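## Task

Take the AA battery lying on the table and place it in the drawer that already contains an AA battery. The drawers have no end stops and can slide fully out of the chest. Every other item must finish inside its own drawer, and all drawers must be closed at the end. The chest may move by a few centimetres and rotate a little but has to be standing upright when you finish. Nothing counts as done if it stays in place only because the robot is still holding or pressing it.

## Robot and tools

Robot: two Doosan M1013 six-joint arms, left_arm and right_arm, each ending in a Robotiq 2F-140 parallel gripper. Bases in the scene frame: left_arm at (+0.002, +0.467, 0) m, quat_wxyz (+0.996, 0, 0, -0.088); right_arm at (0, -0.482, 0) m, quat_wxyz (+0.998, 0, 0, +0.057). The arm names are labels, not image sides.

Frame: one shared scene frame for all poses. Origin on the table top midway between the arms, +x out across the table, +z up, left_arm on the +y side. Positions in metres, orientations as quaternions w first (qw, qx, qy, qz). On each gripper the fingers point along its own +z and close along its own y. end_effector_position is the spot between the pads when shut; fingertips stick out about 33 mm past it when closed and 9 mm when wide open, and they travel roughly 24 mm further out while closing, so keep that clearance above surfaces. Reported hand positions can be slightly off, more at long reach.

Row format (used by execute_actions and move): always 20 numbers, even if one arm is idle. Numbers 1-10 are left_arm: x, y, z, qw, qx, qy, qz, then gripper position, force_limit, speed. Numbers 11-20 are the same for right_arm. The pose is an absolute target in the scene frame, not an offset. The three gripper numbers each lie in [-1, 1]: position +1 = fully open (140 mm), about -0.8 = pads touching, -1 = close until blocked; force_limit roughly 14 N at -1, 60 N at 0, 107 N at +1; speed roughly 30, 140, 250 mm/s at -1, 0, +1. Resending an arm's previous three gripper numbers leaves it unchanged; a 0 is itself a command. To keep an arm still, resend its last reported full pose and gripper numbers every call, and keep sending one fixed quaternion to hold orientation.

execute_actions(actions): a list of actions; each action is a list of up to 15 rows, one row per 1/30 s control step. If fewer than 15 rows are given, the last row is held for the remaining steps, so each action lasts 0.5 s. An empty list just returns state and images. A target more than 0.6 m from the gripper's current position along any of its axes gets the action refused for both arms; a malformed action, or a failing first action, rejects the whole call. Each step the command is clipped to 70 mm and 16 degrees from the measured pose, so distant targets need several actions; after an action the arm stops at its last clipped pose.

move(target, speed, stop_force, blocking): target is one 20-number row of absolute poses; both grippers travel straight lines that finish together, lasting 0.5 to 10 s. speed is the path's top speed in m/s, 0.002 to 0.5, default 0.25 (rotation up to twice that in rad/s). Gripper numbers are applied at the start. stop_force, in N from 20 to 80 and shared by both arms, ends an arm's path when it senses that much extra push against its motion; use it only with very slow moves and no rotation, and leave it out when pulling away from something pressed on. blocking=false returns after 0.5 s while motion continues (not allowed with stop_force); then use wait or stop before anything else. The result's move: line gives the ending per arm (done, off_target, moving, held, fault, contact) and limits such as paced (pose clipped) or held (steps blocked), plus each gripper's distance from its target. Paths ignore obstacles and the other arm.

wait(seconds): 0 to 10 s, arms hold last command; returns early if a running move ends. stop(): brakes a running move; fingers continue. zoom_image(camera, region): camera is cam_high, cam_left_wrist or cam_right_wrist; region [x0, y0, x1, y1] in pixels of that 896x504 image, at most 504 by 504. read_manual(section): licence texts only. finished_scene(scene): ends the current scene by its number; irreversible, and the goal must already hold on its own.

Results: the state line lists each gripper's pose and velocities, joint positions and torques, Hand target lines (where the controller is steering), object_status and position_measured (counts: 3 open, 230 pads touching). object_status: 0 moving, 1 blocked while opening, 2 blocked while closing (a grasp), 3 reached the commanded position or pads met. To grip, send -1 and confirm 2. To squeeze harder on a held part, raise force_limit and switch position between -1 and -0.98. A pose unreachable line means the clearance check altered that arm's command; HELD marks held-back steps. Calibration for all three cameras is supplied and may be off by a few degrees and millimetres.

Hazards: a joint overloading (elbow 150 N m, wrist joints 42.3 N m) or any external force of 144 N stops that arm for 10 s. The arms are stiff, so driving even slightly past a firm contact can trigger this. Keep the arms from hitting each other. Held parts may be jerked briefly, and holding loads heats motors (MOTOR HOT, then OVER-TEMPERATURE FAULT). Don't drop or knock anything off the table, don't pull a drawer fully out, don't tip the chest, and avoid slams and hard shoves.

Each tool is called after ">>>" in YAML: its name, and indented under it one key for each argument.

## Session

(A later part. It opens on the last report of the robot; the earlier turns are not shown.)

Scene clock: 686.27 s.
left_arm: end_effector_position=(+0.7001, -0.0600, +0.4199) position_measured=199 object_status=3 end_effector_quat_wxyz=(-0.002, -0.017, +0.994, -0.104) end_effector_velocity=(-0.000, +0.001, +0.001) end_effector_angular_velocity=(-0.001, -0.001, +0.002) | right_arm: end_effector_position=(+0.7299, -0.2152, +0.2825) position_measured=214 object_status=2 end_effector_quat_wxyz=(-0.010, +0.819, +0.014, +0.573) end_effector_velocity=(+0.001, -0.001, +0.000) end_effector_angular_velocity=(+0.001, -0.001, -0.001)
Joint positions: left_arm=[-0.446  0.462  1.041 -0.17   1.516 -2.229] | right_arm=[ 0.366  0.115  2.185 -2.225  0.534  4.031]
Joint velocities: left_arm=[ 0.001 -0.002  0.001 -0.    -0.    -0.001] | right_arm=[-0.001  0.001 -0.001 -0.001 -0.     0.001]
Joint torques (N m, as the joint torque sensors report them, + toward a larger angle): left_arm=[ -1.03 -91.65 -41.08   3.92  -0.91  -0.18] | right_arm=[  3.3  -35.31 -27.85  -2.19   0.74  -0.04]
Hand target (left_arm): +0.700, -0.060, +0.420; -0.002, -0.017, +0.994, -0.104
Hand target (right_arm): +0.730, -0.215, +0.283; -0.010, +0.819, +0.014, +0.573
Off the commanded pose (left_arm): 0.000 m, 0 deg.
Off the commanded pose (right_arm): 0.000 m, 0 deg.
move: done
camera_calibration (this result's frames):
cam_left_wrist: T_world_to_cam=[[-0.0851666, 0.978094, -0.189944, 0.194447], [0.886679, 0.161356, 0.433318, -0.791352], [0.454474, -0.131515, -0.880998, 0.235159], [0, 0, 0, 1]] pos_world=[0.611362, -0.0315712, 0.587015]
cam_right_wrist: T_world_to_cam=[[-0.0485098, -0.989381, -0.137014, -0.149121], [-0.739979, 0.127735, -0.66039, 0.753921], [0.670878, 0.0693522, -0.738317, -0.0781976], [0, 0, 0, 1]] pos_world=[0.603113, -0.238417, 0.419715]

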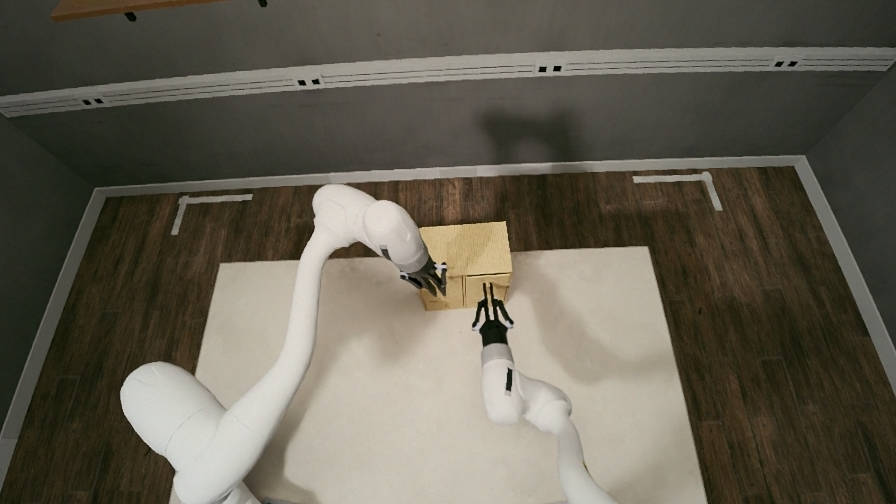

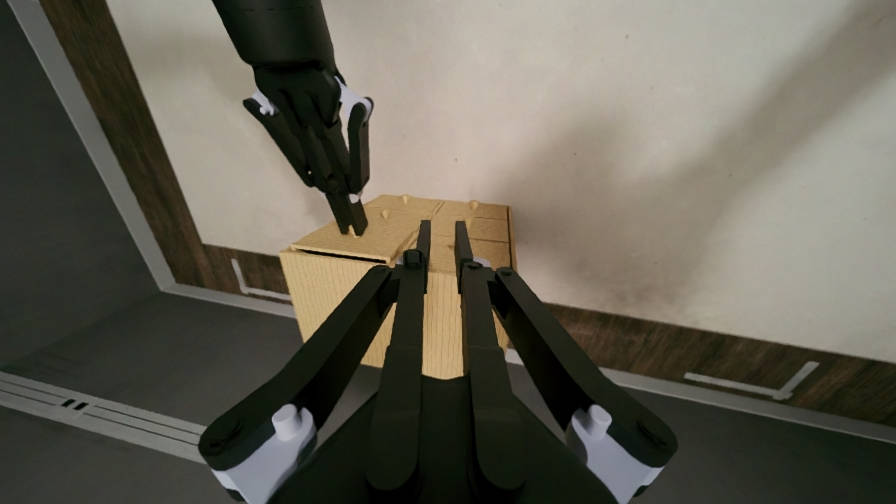

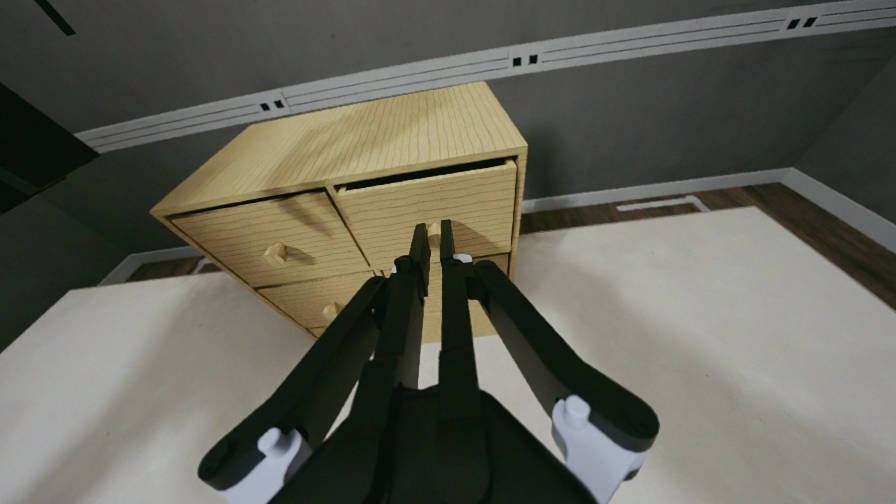

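Both batteries are in. Now I'll finish closing slowly, going slightly past the original grasp position.

>>> move:
  target: [0.7001, -0.06, 0.42, -0.0018, -0.0174, 0.9944, -0.1045, -0.55, -0.2, -0.8, 0.7378, -0.215, 0.2825, -0.0100, 0.8191, 0.0143, 0.5735, -1, 0, -0.3]
  speed: 0.02

>>> move:
  target: [0.7001, -0.06, 0.42, -0.0018, -0.0174, 0.9944, -0.1045, -0.55, -0.2, -0.8, 0.7378, -0.215, 0.2825, -0.0100, 0.8191, 0.0143, 0.5735, -0.3, 0, 0]
  speed: 0.02

>>> move:
  target: [0.62, 0.04, 0.42, -0.0018, -0.0174, 0.9944, -0.1045, -0.55, -0.2, -0.8, 0.64, -0.2185, 0.2825, -0.0100, 0.8191, 0.0143, 0.5735, -0.3, 0, 0]
  speed: 0.2

>>> zoom_image:
  camera: "cam_right_wrist"
  region: [200, 60, 530, 300]

>>> zoom_image:
  camera: "cam_high"
  region: [390, 200, 550, 330]

Scene clock: 699.63 s.
left_arm: end_effector_position=(+0.7001, -0.0600, +0.4200) position_measured=199 object_status=3 end_effector_quat_wxyz=(-0.002, -0.017, +0.994, -0.104) end_effector_velocity=(-0.001, +0.000, +0.001) end_effector_angular_velocity=(-0.000, +0.000, +0.001) | right_arm: end_effector_position=(+0.7377, -0.2150, +0.2825) position_measured=214 object_status=2 end_effector_quat_wxyz=(-0.010, +0.819, +0.014, +0.573) end_effector_velocity=(+0.001, +0.000, -0.001) end_effector_angular_velocity=(+0.001, +0.002, +0.001)
Joint positions: left_arm=[-0.446  0.462  1.041 -0.17   1.516 -2.229] | right_arm=[ 0.359  0.125  2.173 -2.233  0.529  4.034]
Joint velocities: left_arm=[-0.    -0.001  0.     0.     0.001 -0.001] | right_arm=[-0.001  0.002 -0.002 -0.002 -0.002  0.002]
Joint torques (N m, as the joint torque sensors report them, + toward a larger angle): left_arm=[ -0.43 -91.58 -40.17   4.12  -1.05   0.22] | right_arm=[  1.75 -31.85 -27.77  -1.91   0.47   0.3 ]
Hand target (left_arm): +0.700, -0.060, +0.420; -0.002, -0.017, +0.994, -0.104
Hand target (right_arm): +0.738, -0.215, +0.283; -0.010, +0.819, +0.014, +0.573
Off the commanded pose (left_arm): 0.000 m, 0 deg.
Off the commanded pose (right_arm): 0.000 m, 0 deg.
move: done
camera_calibration (this result's frames):
cam_left_wrist: T_world_to_cam=[[-0.0852286, 0.978063, -0.190077, 0.194505], [0.886603, 0.161491, 0.433424, -0.79136], [0.454612, -0.131582, -0.880917, 0.235147], [0, 0, 0, 1]] pos_world=[0.611298, -0.0314993, 0.587111]
cam_right_wrist: T_world_to_cam=[[-0.0484979, -0.989373, -0.137071, -0.148554], [-0.739946, 0.127768, -0.66042, 0.759615], [0.670915, 0.0693961, -0.73828, -0.0834475], [0, 0, 0, 1]] pos_world=[0.610856, -0.238239, 0.419695]

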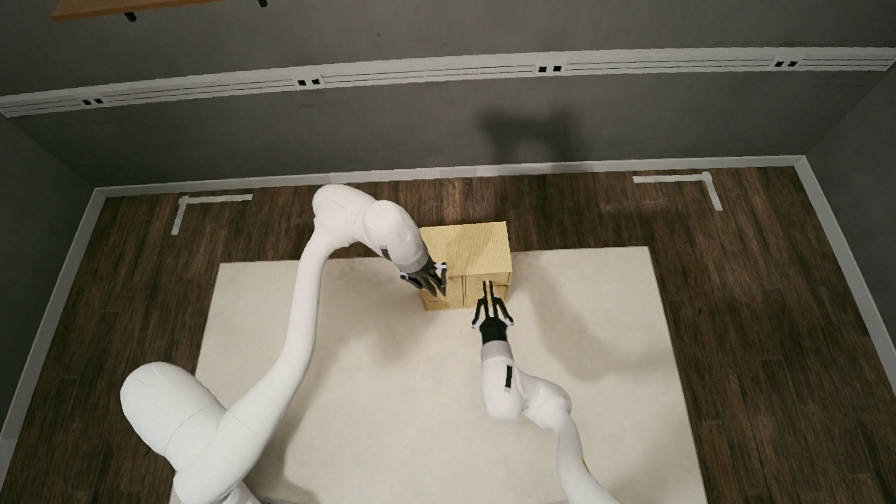

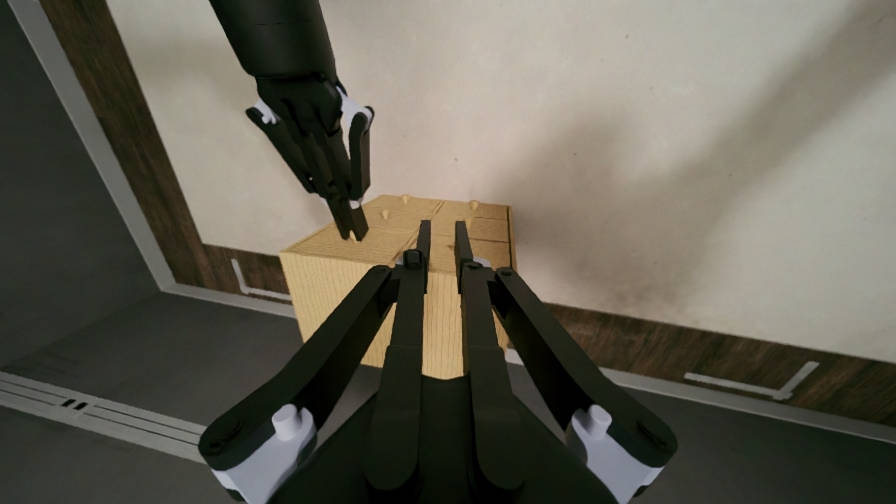

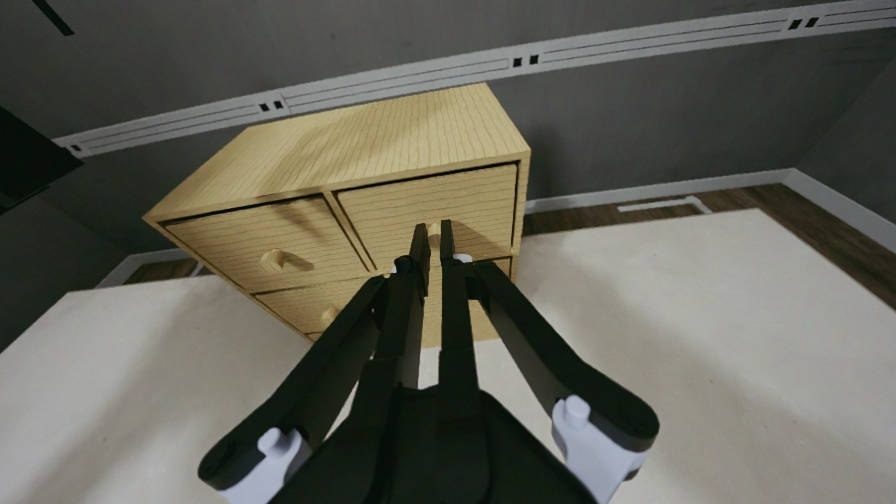

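Scene clock: 700.33 s.
left_arm: end_effector_position=(+0.7001, -0.0600, +0.4200) position_measured=199 object_status=3 end_effector_quat_wxyz=(-0.002, -0.017, +0.994, -0.104) end_effector_velocity=(-0.000, +0.000, -0.001) end_effector_angular_velocity=(+0.000, +0.001, +0.000) | right_arm: end_effector_position=(+0.7378, -0.2150, +0.2825) position_measured=167 object_status=3 end_effector_quat_wxyz=(-0.010, +0.819, +0.014, +0.573) end_effector_velocity=(-0.000, +0.000, +0.000) end_effector_angular_velocity=(+0.000, +0.000, +0.001)
Joint positions: left_arm=[-0.446  0.462  1.041 -0.17   1.516 -2.229] | right_arm=[ 0.358  0.125  2.173 -2.233  0.529  4.034]
Joint velocities: left_arm=[ 0.    -0.     0.001 -0.    -0.    -0.   ] | right_arm=[ 0.    -0.    -0.    -0.    -0.001  0.   ]
Joint torques (N m, as the joint torque sensors report them, + toward a larger angle): left_arm=[ -1.07 -91.22 -39.2    4.27  -0.94   0.19] | right_arm=[  2.25 -36.07 -29.3   -2.71   1.73  -0.18]
Hand target (left_arm): +0.700, -0.060, +0.420; -0.002, -0.017, +0.994, -0.104
Hand target (right_arm): +0.738, -0.215, +0.283; -0.010, +0.819, +0.014, +0.573
Off the commanded pose (left_arm): 0.000 m, 0 deg.
Off the commanded pose (right_arm): 0.000 m, 0 deg.
move: done
camera_calibration (this result's frames):
cam_left_wrist: T_world_to_cam=[[-0.0852567, 0.97806, -0.190077, 0.194544], [0.886602, 0.161515, 0.433415, -0.791338], [0.454607, -0.131572, -0.880921, 0.235159], [0, 0, 0, 1]] pos_world=[0.611284, -0.0315226, 0.587113]
cam_right_wrist: T_world_to_cam=[[-0.0484726, -0.989373, -0.137081, -0.148565], [-0.739959, 0.127755, -0.660409, 0.759706], [0.670904, 0.0694224, -0.738288, -0.0835222], [0, 0, 0, 1]] pos_world=[0.610985, -0.238245, 0.419688]

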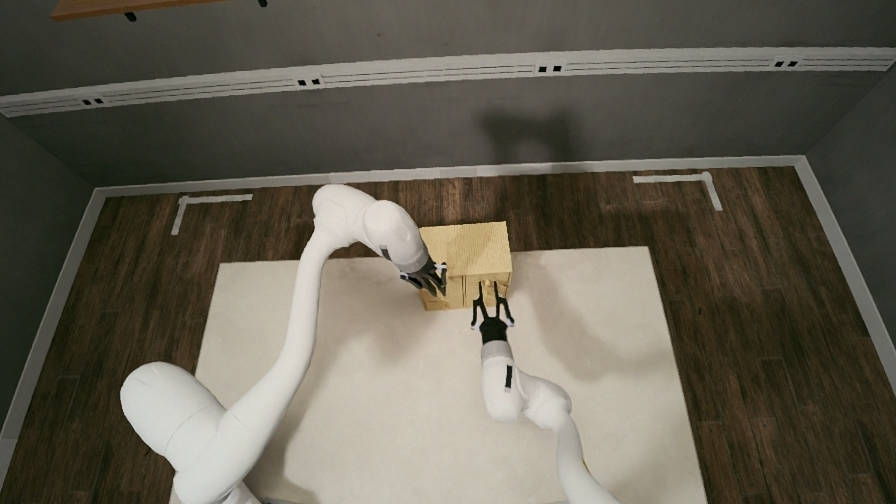

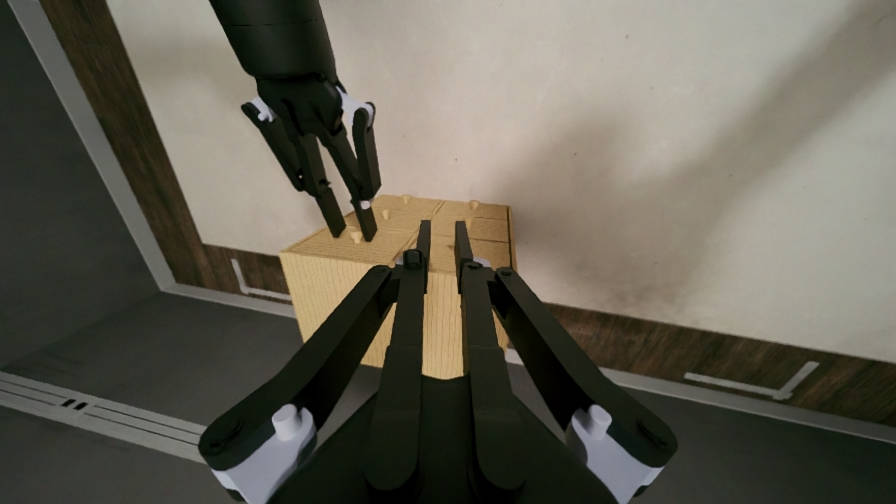

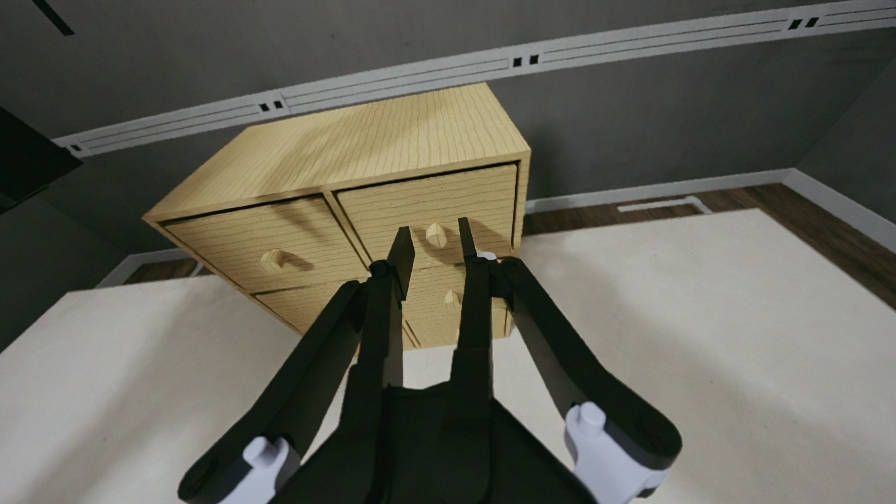

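Scene clock: 701.47 s.
left_arm: end_effector_position=(+0.6202, +0.0400, +0.4199) position_measured=199 object_status=3 end_effector_quat_wxyz=(-0.002, -0.017, +0.994, -0.104) end_effector_velocity=(-0.000, +0.001, +0.001) end_effector_angular_velocity=(-0.001, -0.000, +0.001) | right_arm: end_effector_position=(+0.6401, -0.2186, +0.2825) position_measured=167 object_status=3 end_effector_quat_wxyz=(-0.010, +0.819, +0.014, +0.573) end_effector_velocity=(-0.001, +0.001, -0.000) end_effector_angular_velocity=(+0.000, +0.001, +0.001)
Joint positions: left_arm=[-0.397  0.252  1.333 -0.177  1.444 -2.167] | right_arm=[ 0.459 -0.003  2.312 -2.114  0.597  3.973]
Joint velocities: left_arm=[ 0.001 -0.002  0.001 -0.001 -0.    -0.   ] | right_arm=[ 0.002 -0.001  0.001  0.003  0.    -0.002]
Joint torques (N m, as the joint torque sensors report them, + toward a larger angle): left_arm=[  0.18 -68.21 -39.5    4.15  -0.76  -0.03] | right_arm=[  4.78 -23.99 -31.55  -2.52   1.37  -0.62]
Hand target (left_arm): +0.620, +0.040, +0.420; -0.002, -0.017, +0.994, -0.104
Hand target (right_arm): +0.640, -0.219, +0.282; -0.010, +0.819, +0.014, +0.573
Off the commanded pose (left_arm): 0.000 m, 0 deg.
Off the commanded pose (right_arm): 0.000 m, 0 deg.
move: done
camera_calibration (this result's frames):
cam_left_wrist: T_world_to_cam=[[-0.0851411, 0.978087, -0.189993, 0.0897801], [0.886661, 0.161361, 0.433353, -0.736594], [0.454514, -0.131563, -0.88097, 0.284651], [0, 0, 0, 1]] pos_world=[0.531376, 0.0684945, 0.587031]
cam_right_wrist: T_world_to_cam=[[-0.0484486, -0.989365, -0.13715, -0.156892], [-0.739887, 0.127791, -0.660482, 0.687868], [0.670984, 0.069476, -0.73821, -0.0178009], [0, 0, 0, 1]] pos_world=[0.513288, -0.241889, 0.419666]

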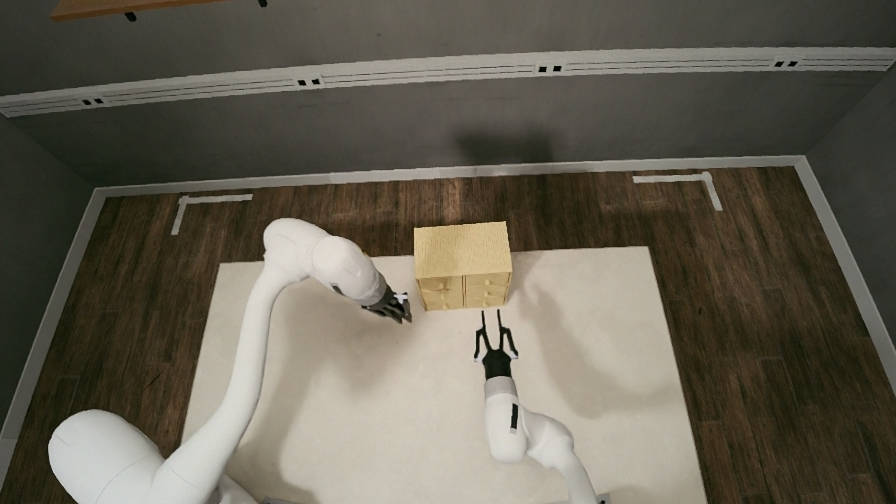

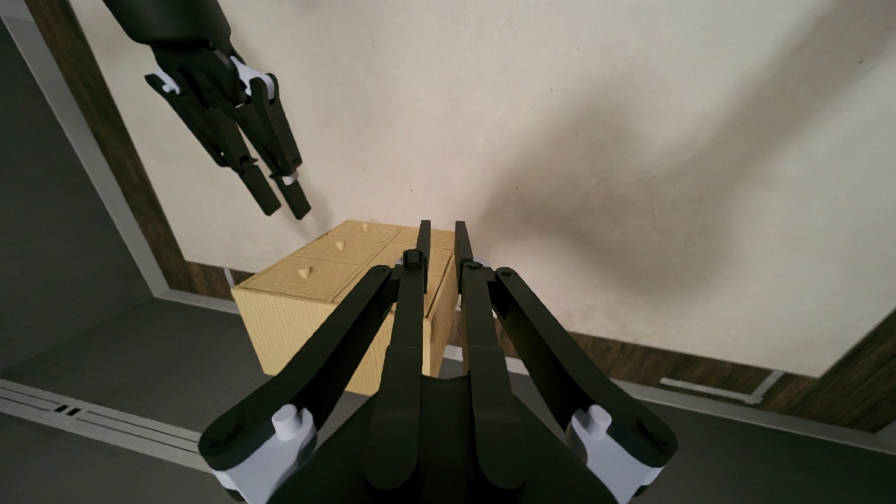

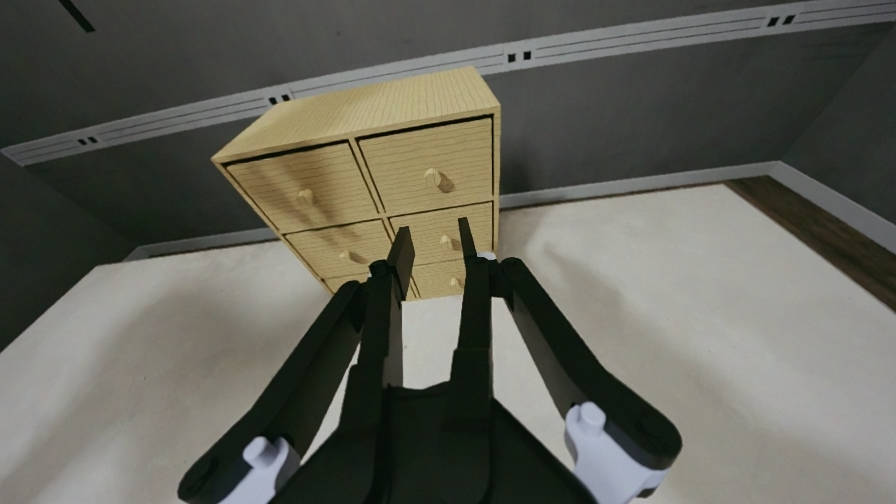

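Region (200, 60, 530, 300) of cam_right_wrist's 896x504 image, scaled by 1.527, with more detail than that image has; it fills the top 367 rows of this view, and the rest is white.

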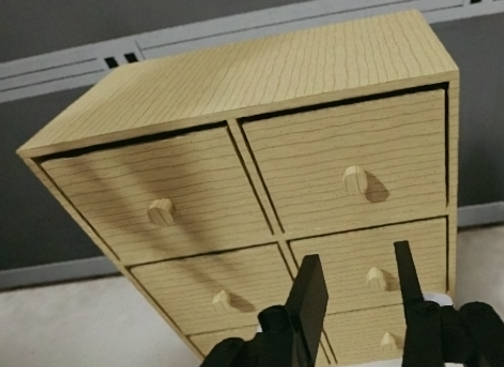

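Region (390, 200, 550, 330) of cam_high's 896x504 image, scaled by 3.150, with more detail than that image has; it fills the top 410 rows of this view, and the rest is white.

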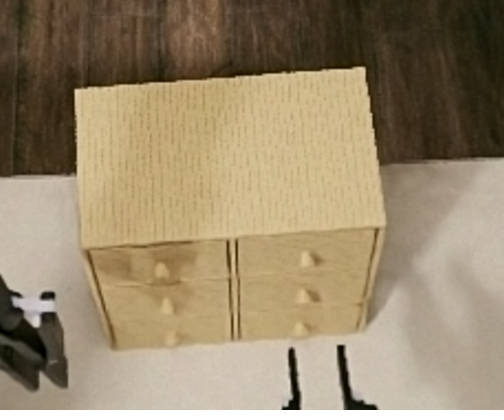

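>>> execute_actions:
  actions: []

Scene clock: 730.43 s.
left_arm: end_effector_position=(+0.6201, +0.0401, +0.4199) position_measured=199 object_status=3 end_effector_quat_wxyz=(-0.002, -0.017, +0.994, -0.104) end_effector_velocity=(-0.000, -0.000, +0.001) end_effector_angular_velocity=(-0.001, -0.002, -0.002) | right_arm: end_effector_position=(+0.6400, -0.2186, +0.2825) position_measured=167 object_status=3 end_effector_quat_wxyz=(-0.010, +0.819, +0.014, +0.573) end_effector_velocity=(+0.000, -0.000, +0.000) end_effector_angular_velocity=(-0.001, -0.001, -0.000)
Joint positions: left_arm=[-0.397  0.251  1.333 -0.177  1.444 -2.167] | right_arm=[ 0.459 -0.003  2.312 -2.114  0.597  3.973]
Joint velocities: left_arm=[-0.    -0.001  0.    -0.    -0.001  0.003] | right_arm=[-0.    -0.    -0.    -0.     0.001 -0.001]
Joint torques (N m, as the joint torque sensors report them, + toward a larger angle): left_arm=[ -1.38 -67.48 -39.97   3.87  -1.07   0.42] | right_arm=[  1.42 -21.8  -29.82  -2.36   1.54  -0.65]
Hand target (left_arm): +0.620, +0.040, +0.420; -0.002, -0.017, +0.994, -0.104
Hand target (right_arm): +0.640, -0.219, +0.282; -0.010, +0.819, +0.014, +0.573
Off the commanded pose (left_arm): 0.000 m, 0 deg.
Off the commanded pose (right_arm): 0.000 m, 0 deg.
camera_calibration (this result's frames):
cam_left_wrist: T_world_to_cam=[[-0.0851411, 0.978077, -0.190043, 0.089708], [0.886632, 0.161392, 0.433401, -0.736569], [0.454571, -0.131598, -0.880935, 0.284688], [0, 0, 0, 1]] pos_world=[0.531292, 0.0685994, 0.58707]
cam_right_wrist: T_world_to_cam=[[-0.0484637, -0.989365, -0.137145, -0.156887], [-0.739894, 0.127798, -0.660474, 0.687809], [0.670976, 0.0694635, -0.738218, -0.0177291], [0, 0, 0, 1]] pos_world=[0.513198, -0.241887, 0.419676]

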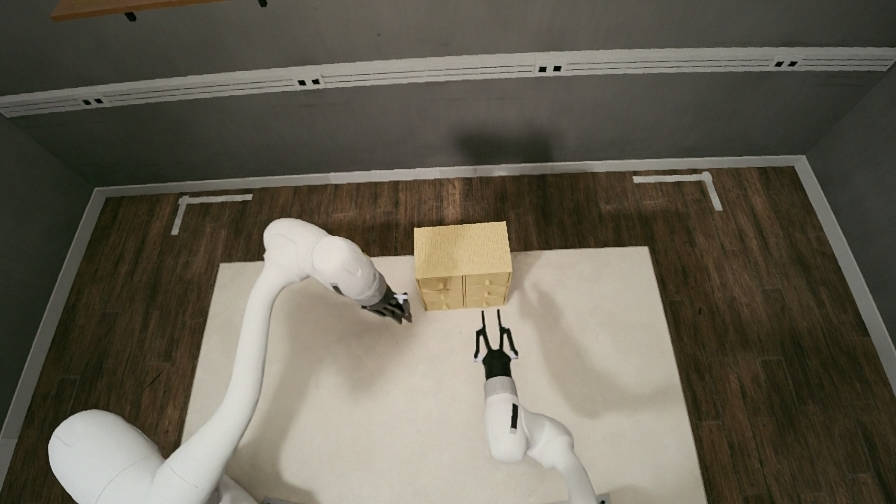

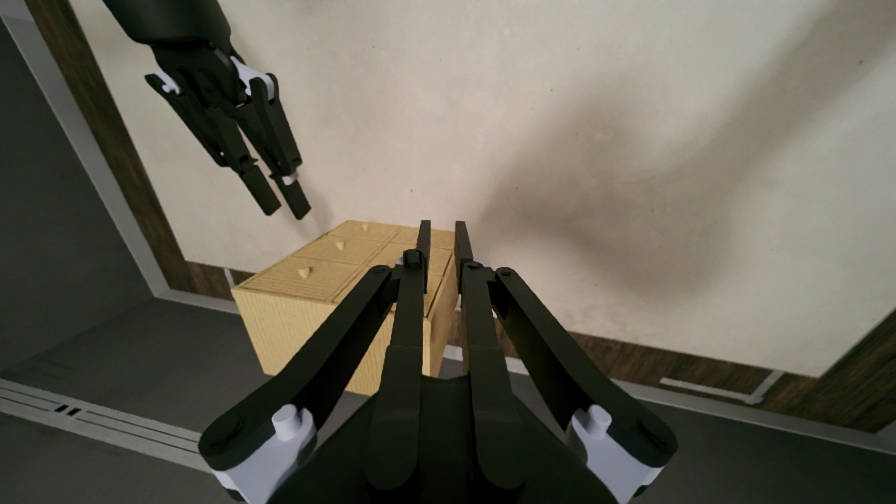

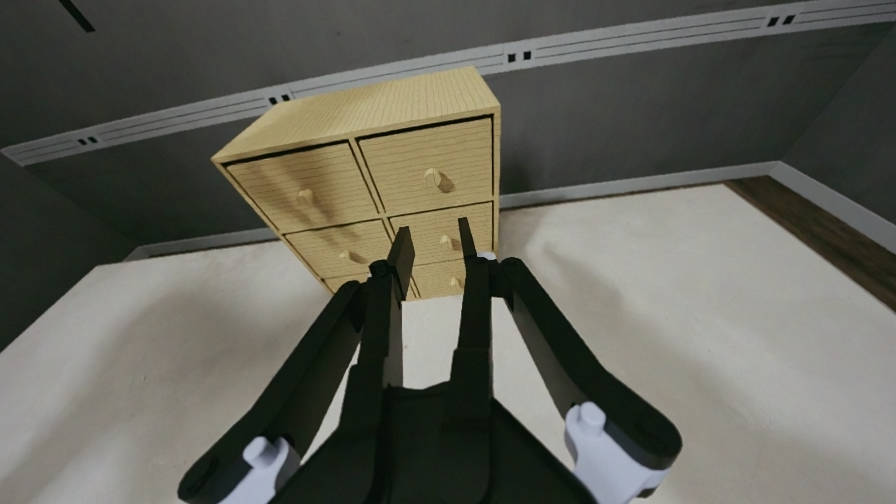

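>>> finished_scene:
  scene: 1

The scene is finished: the task was done.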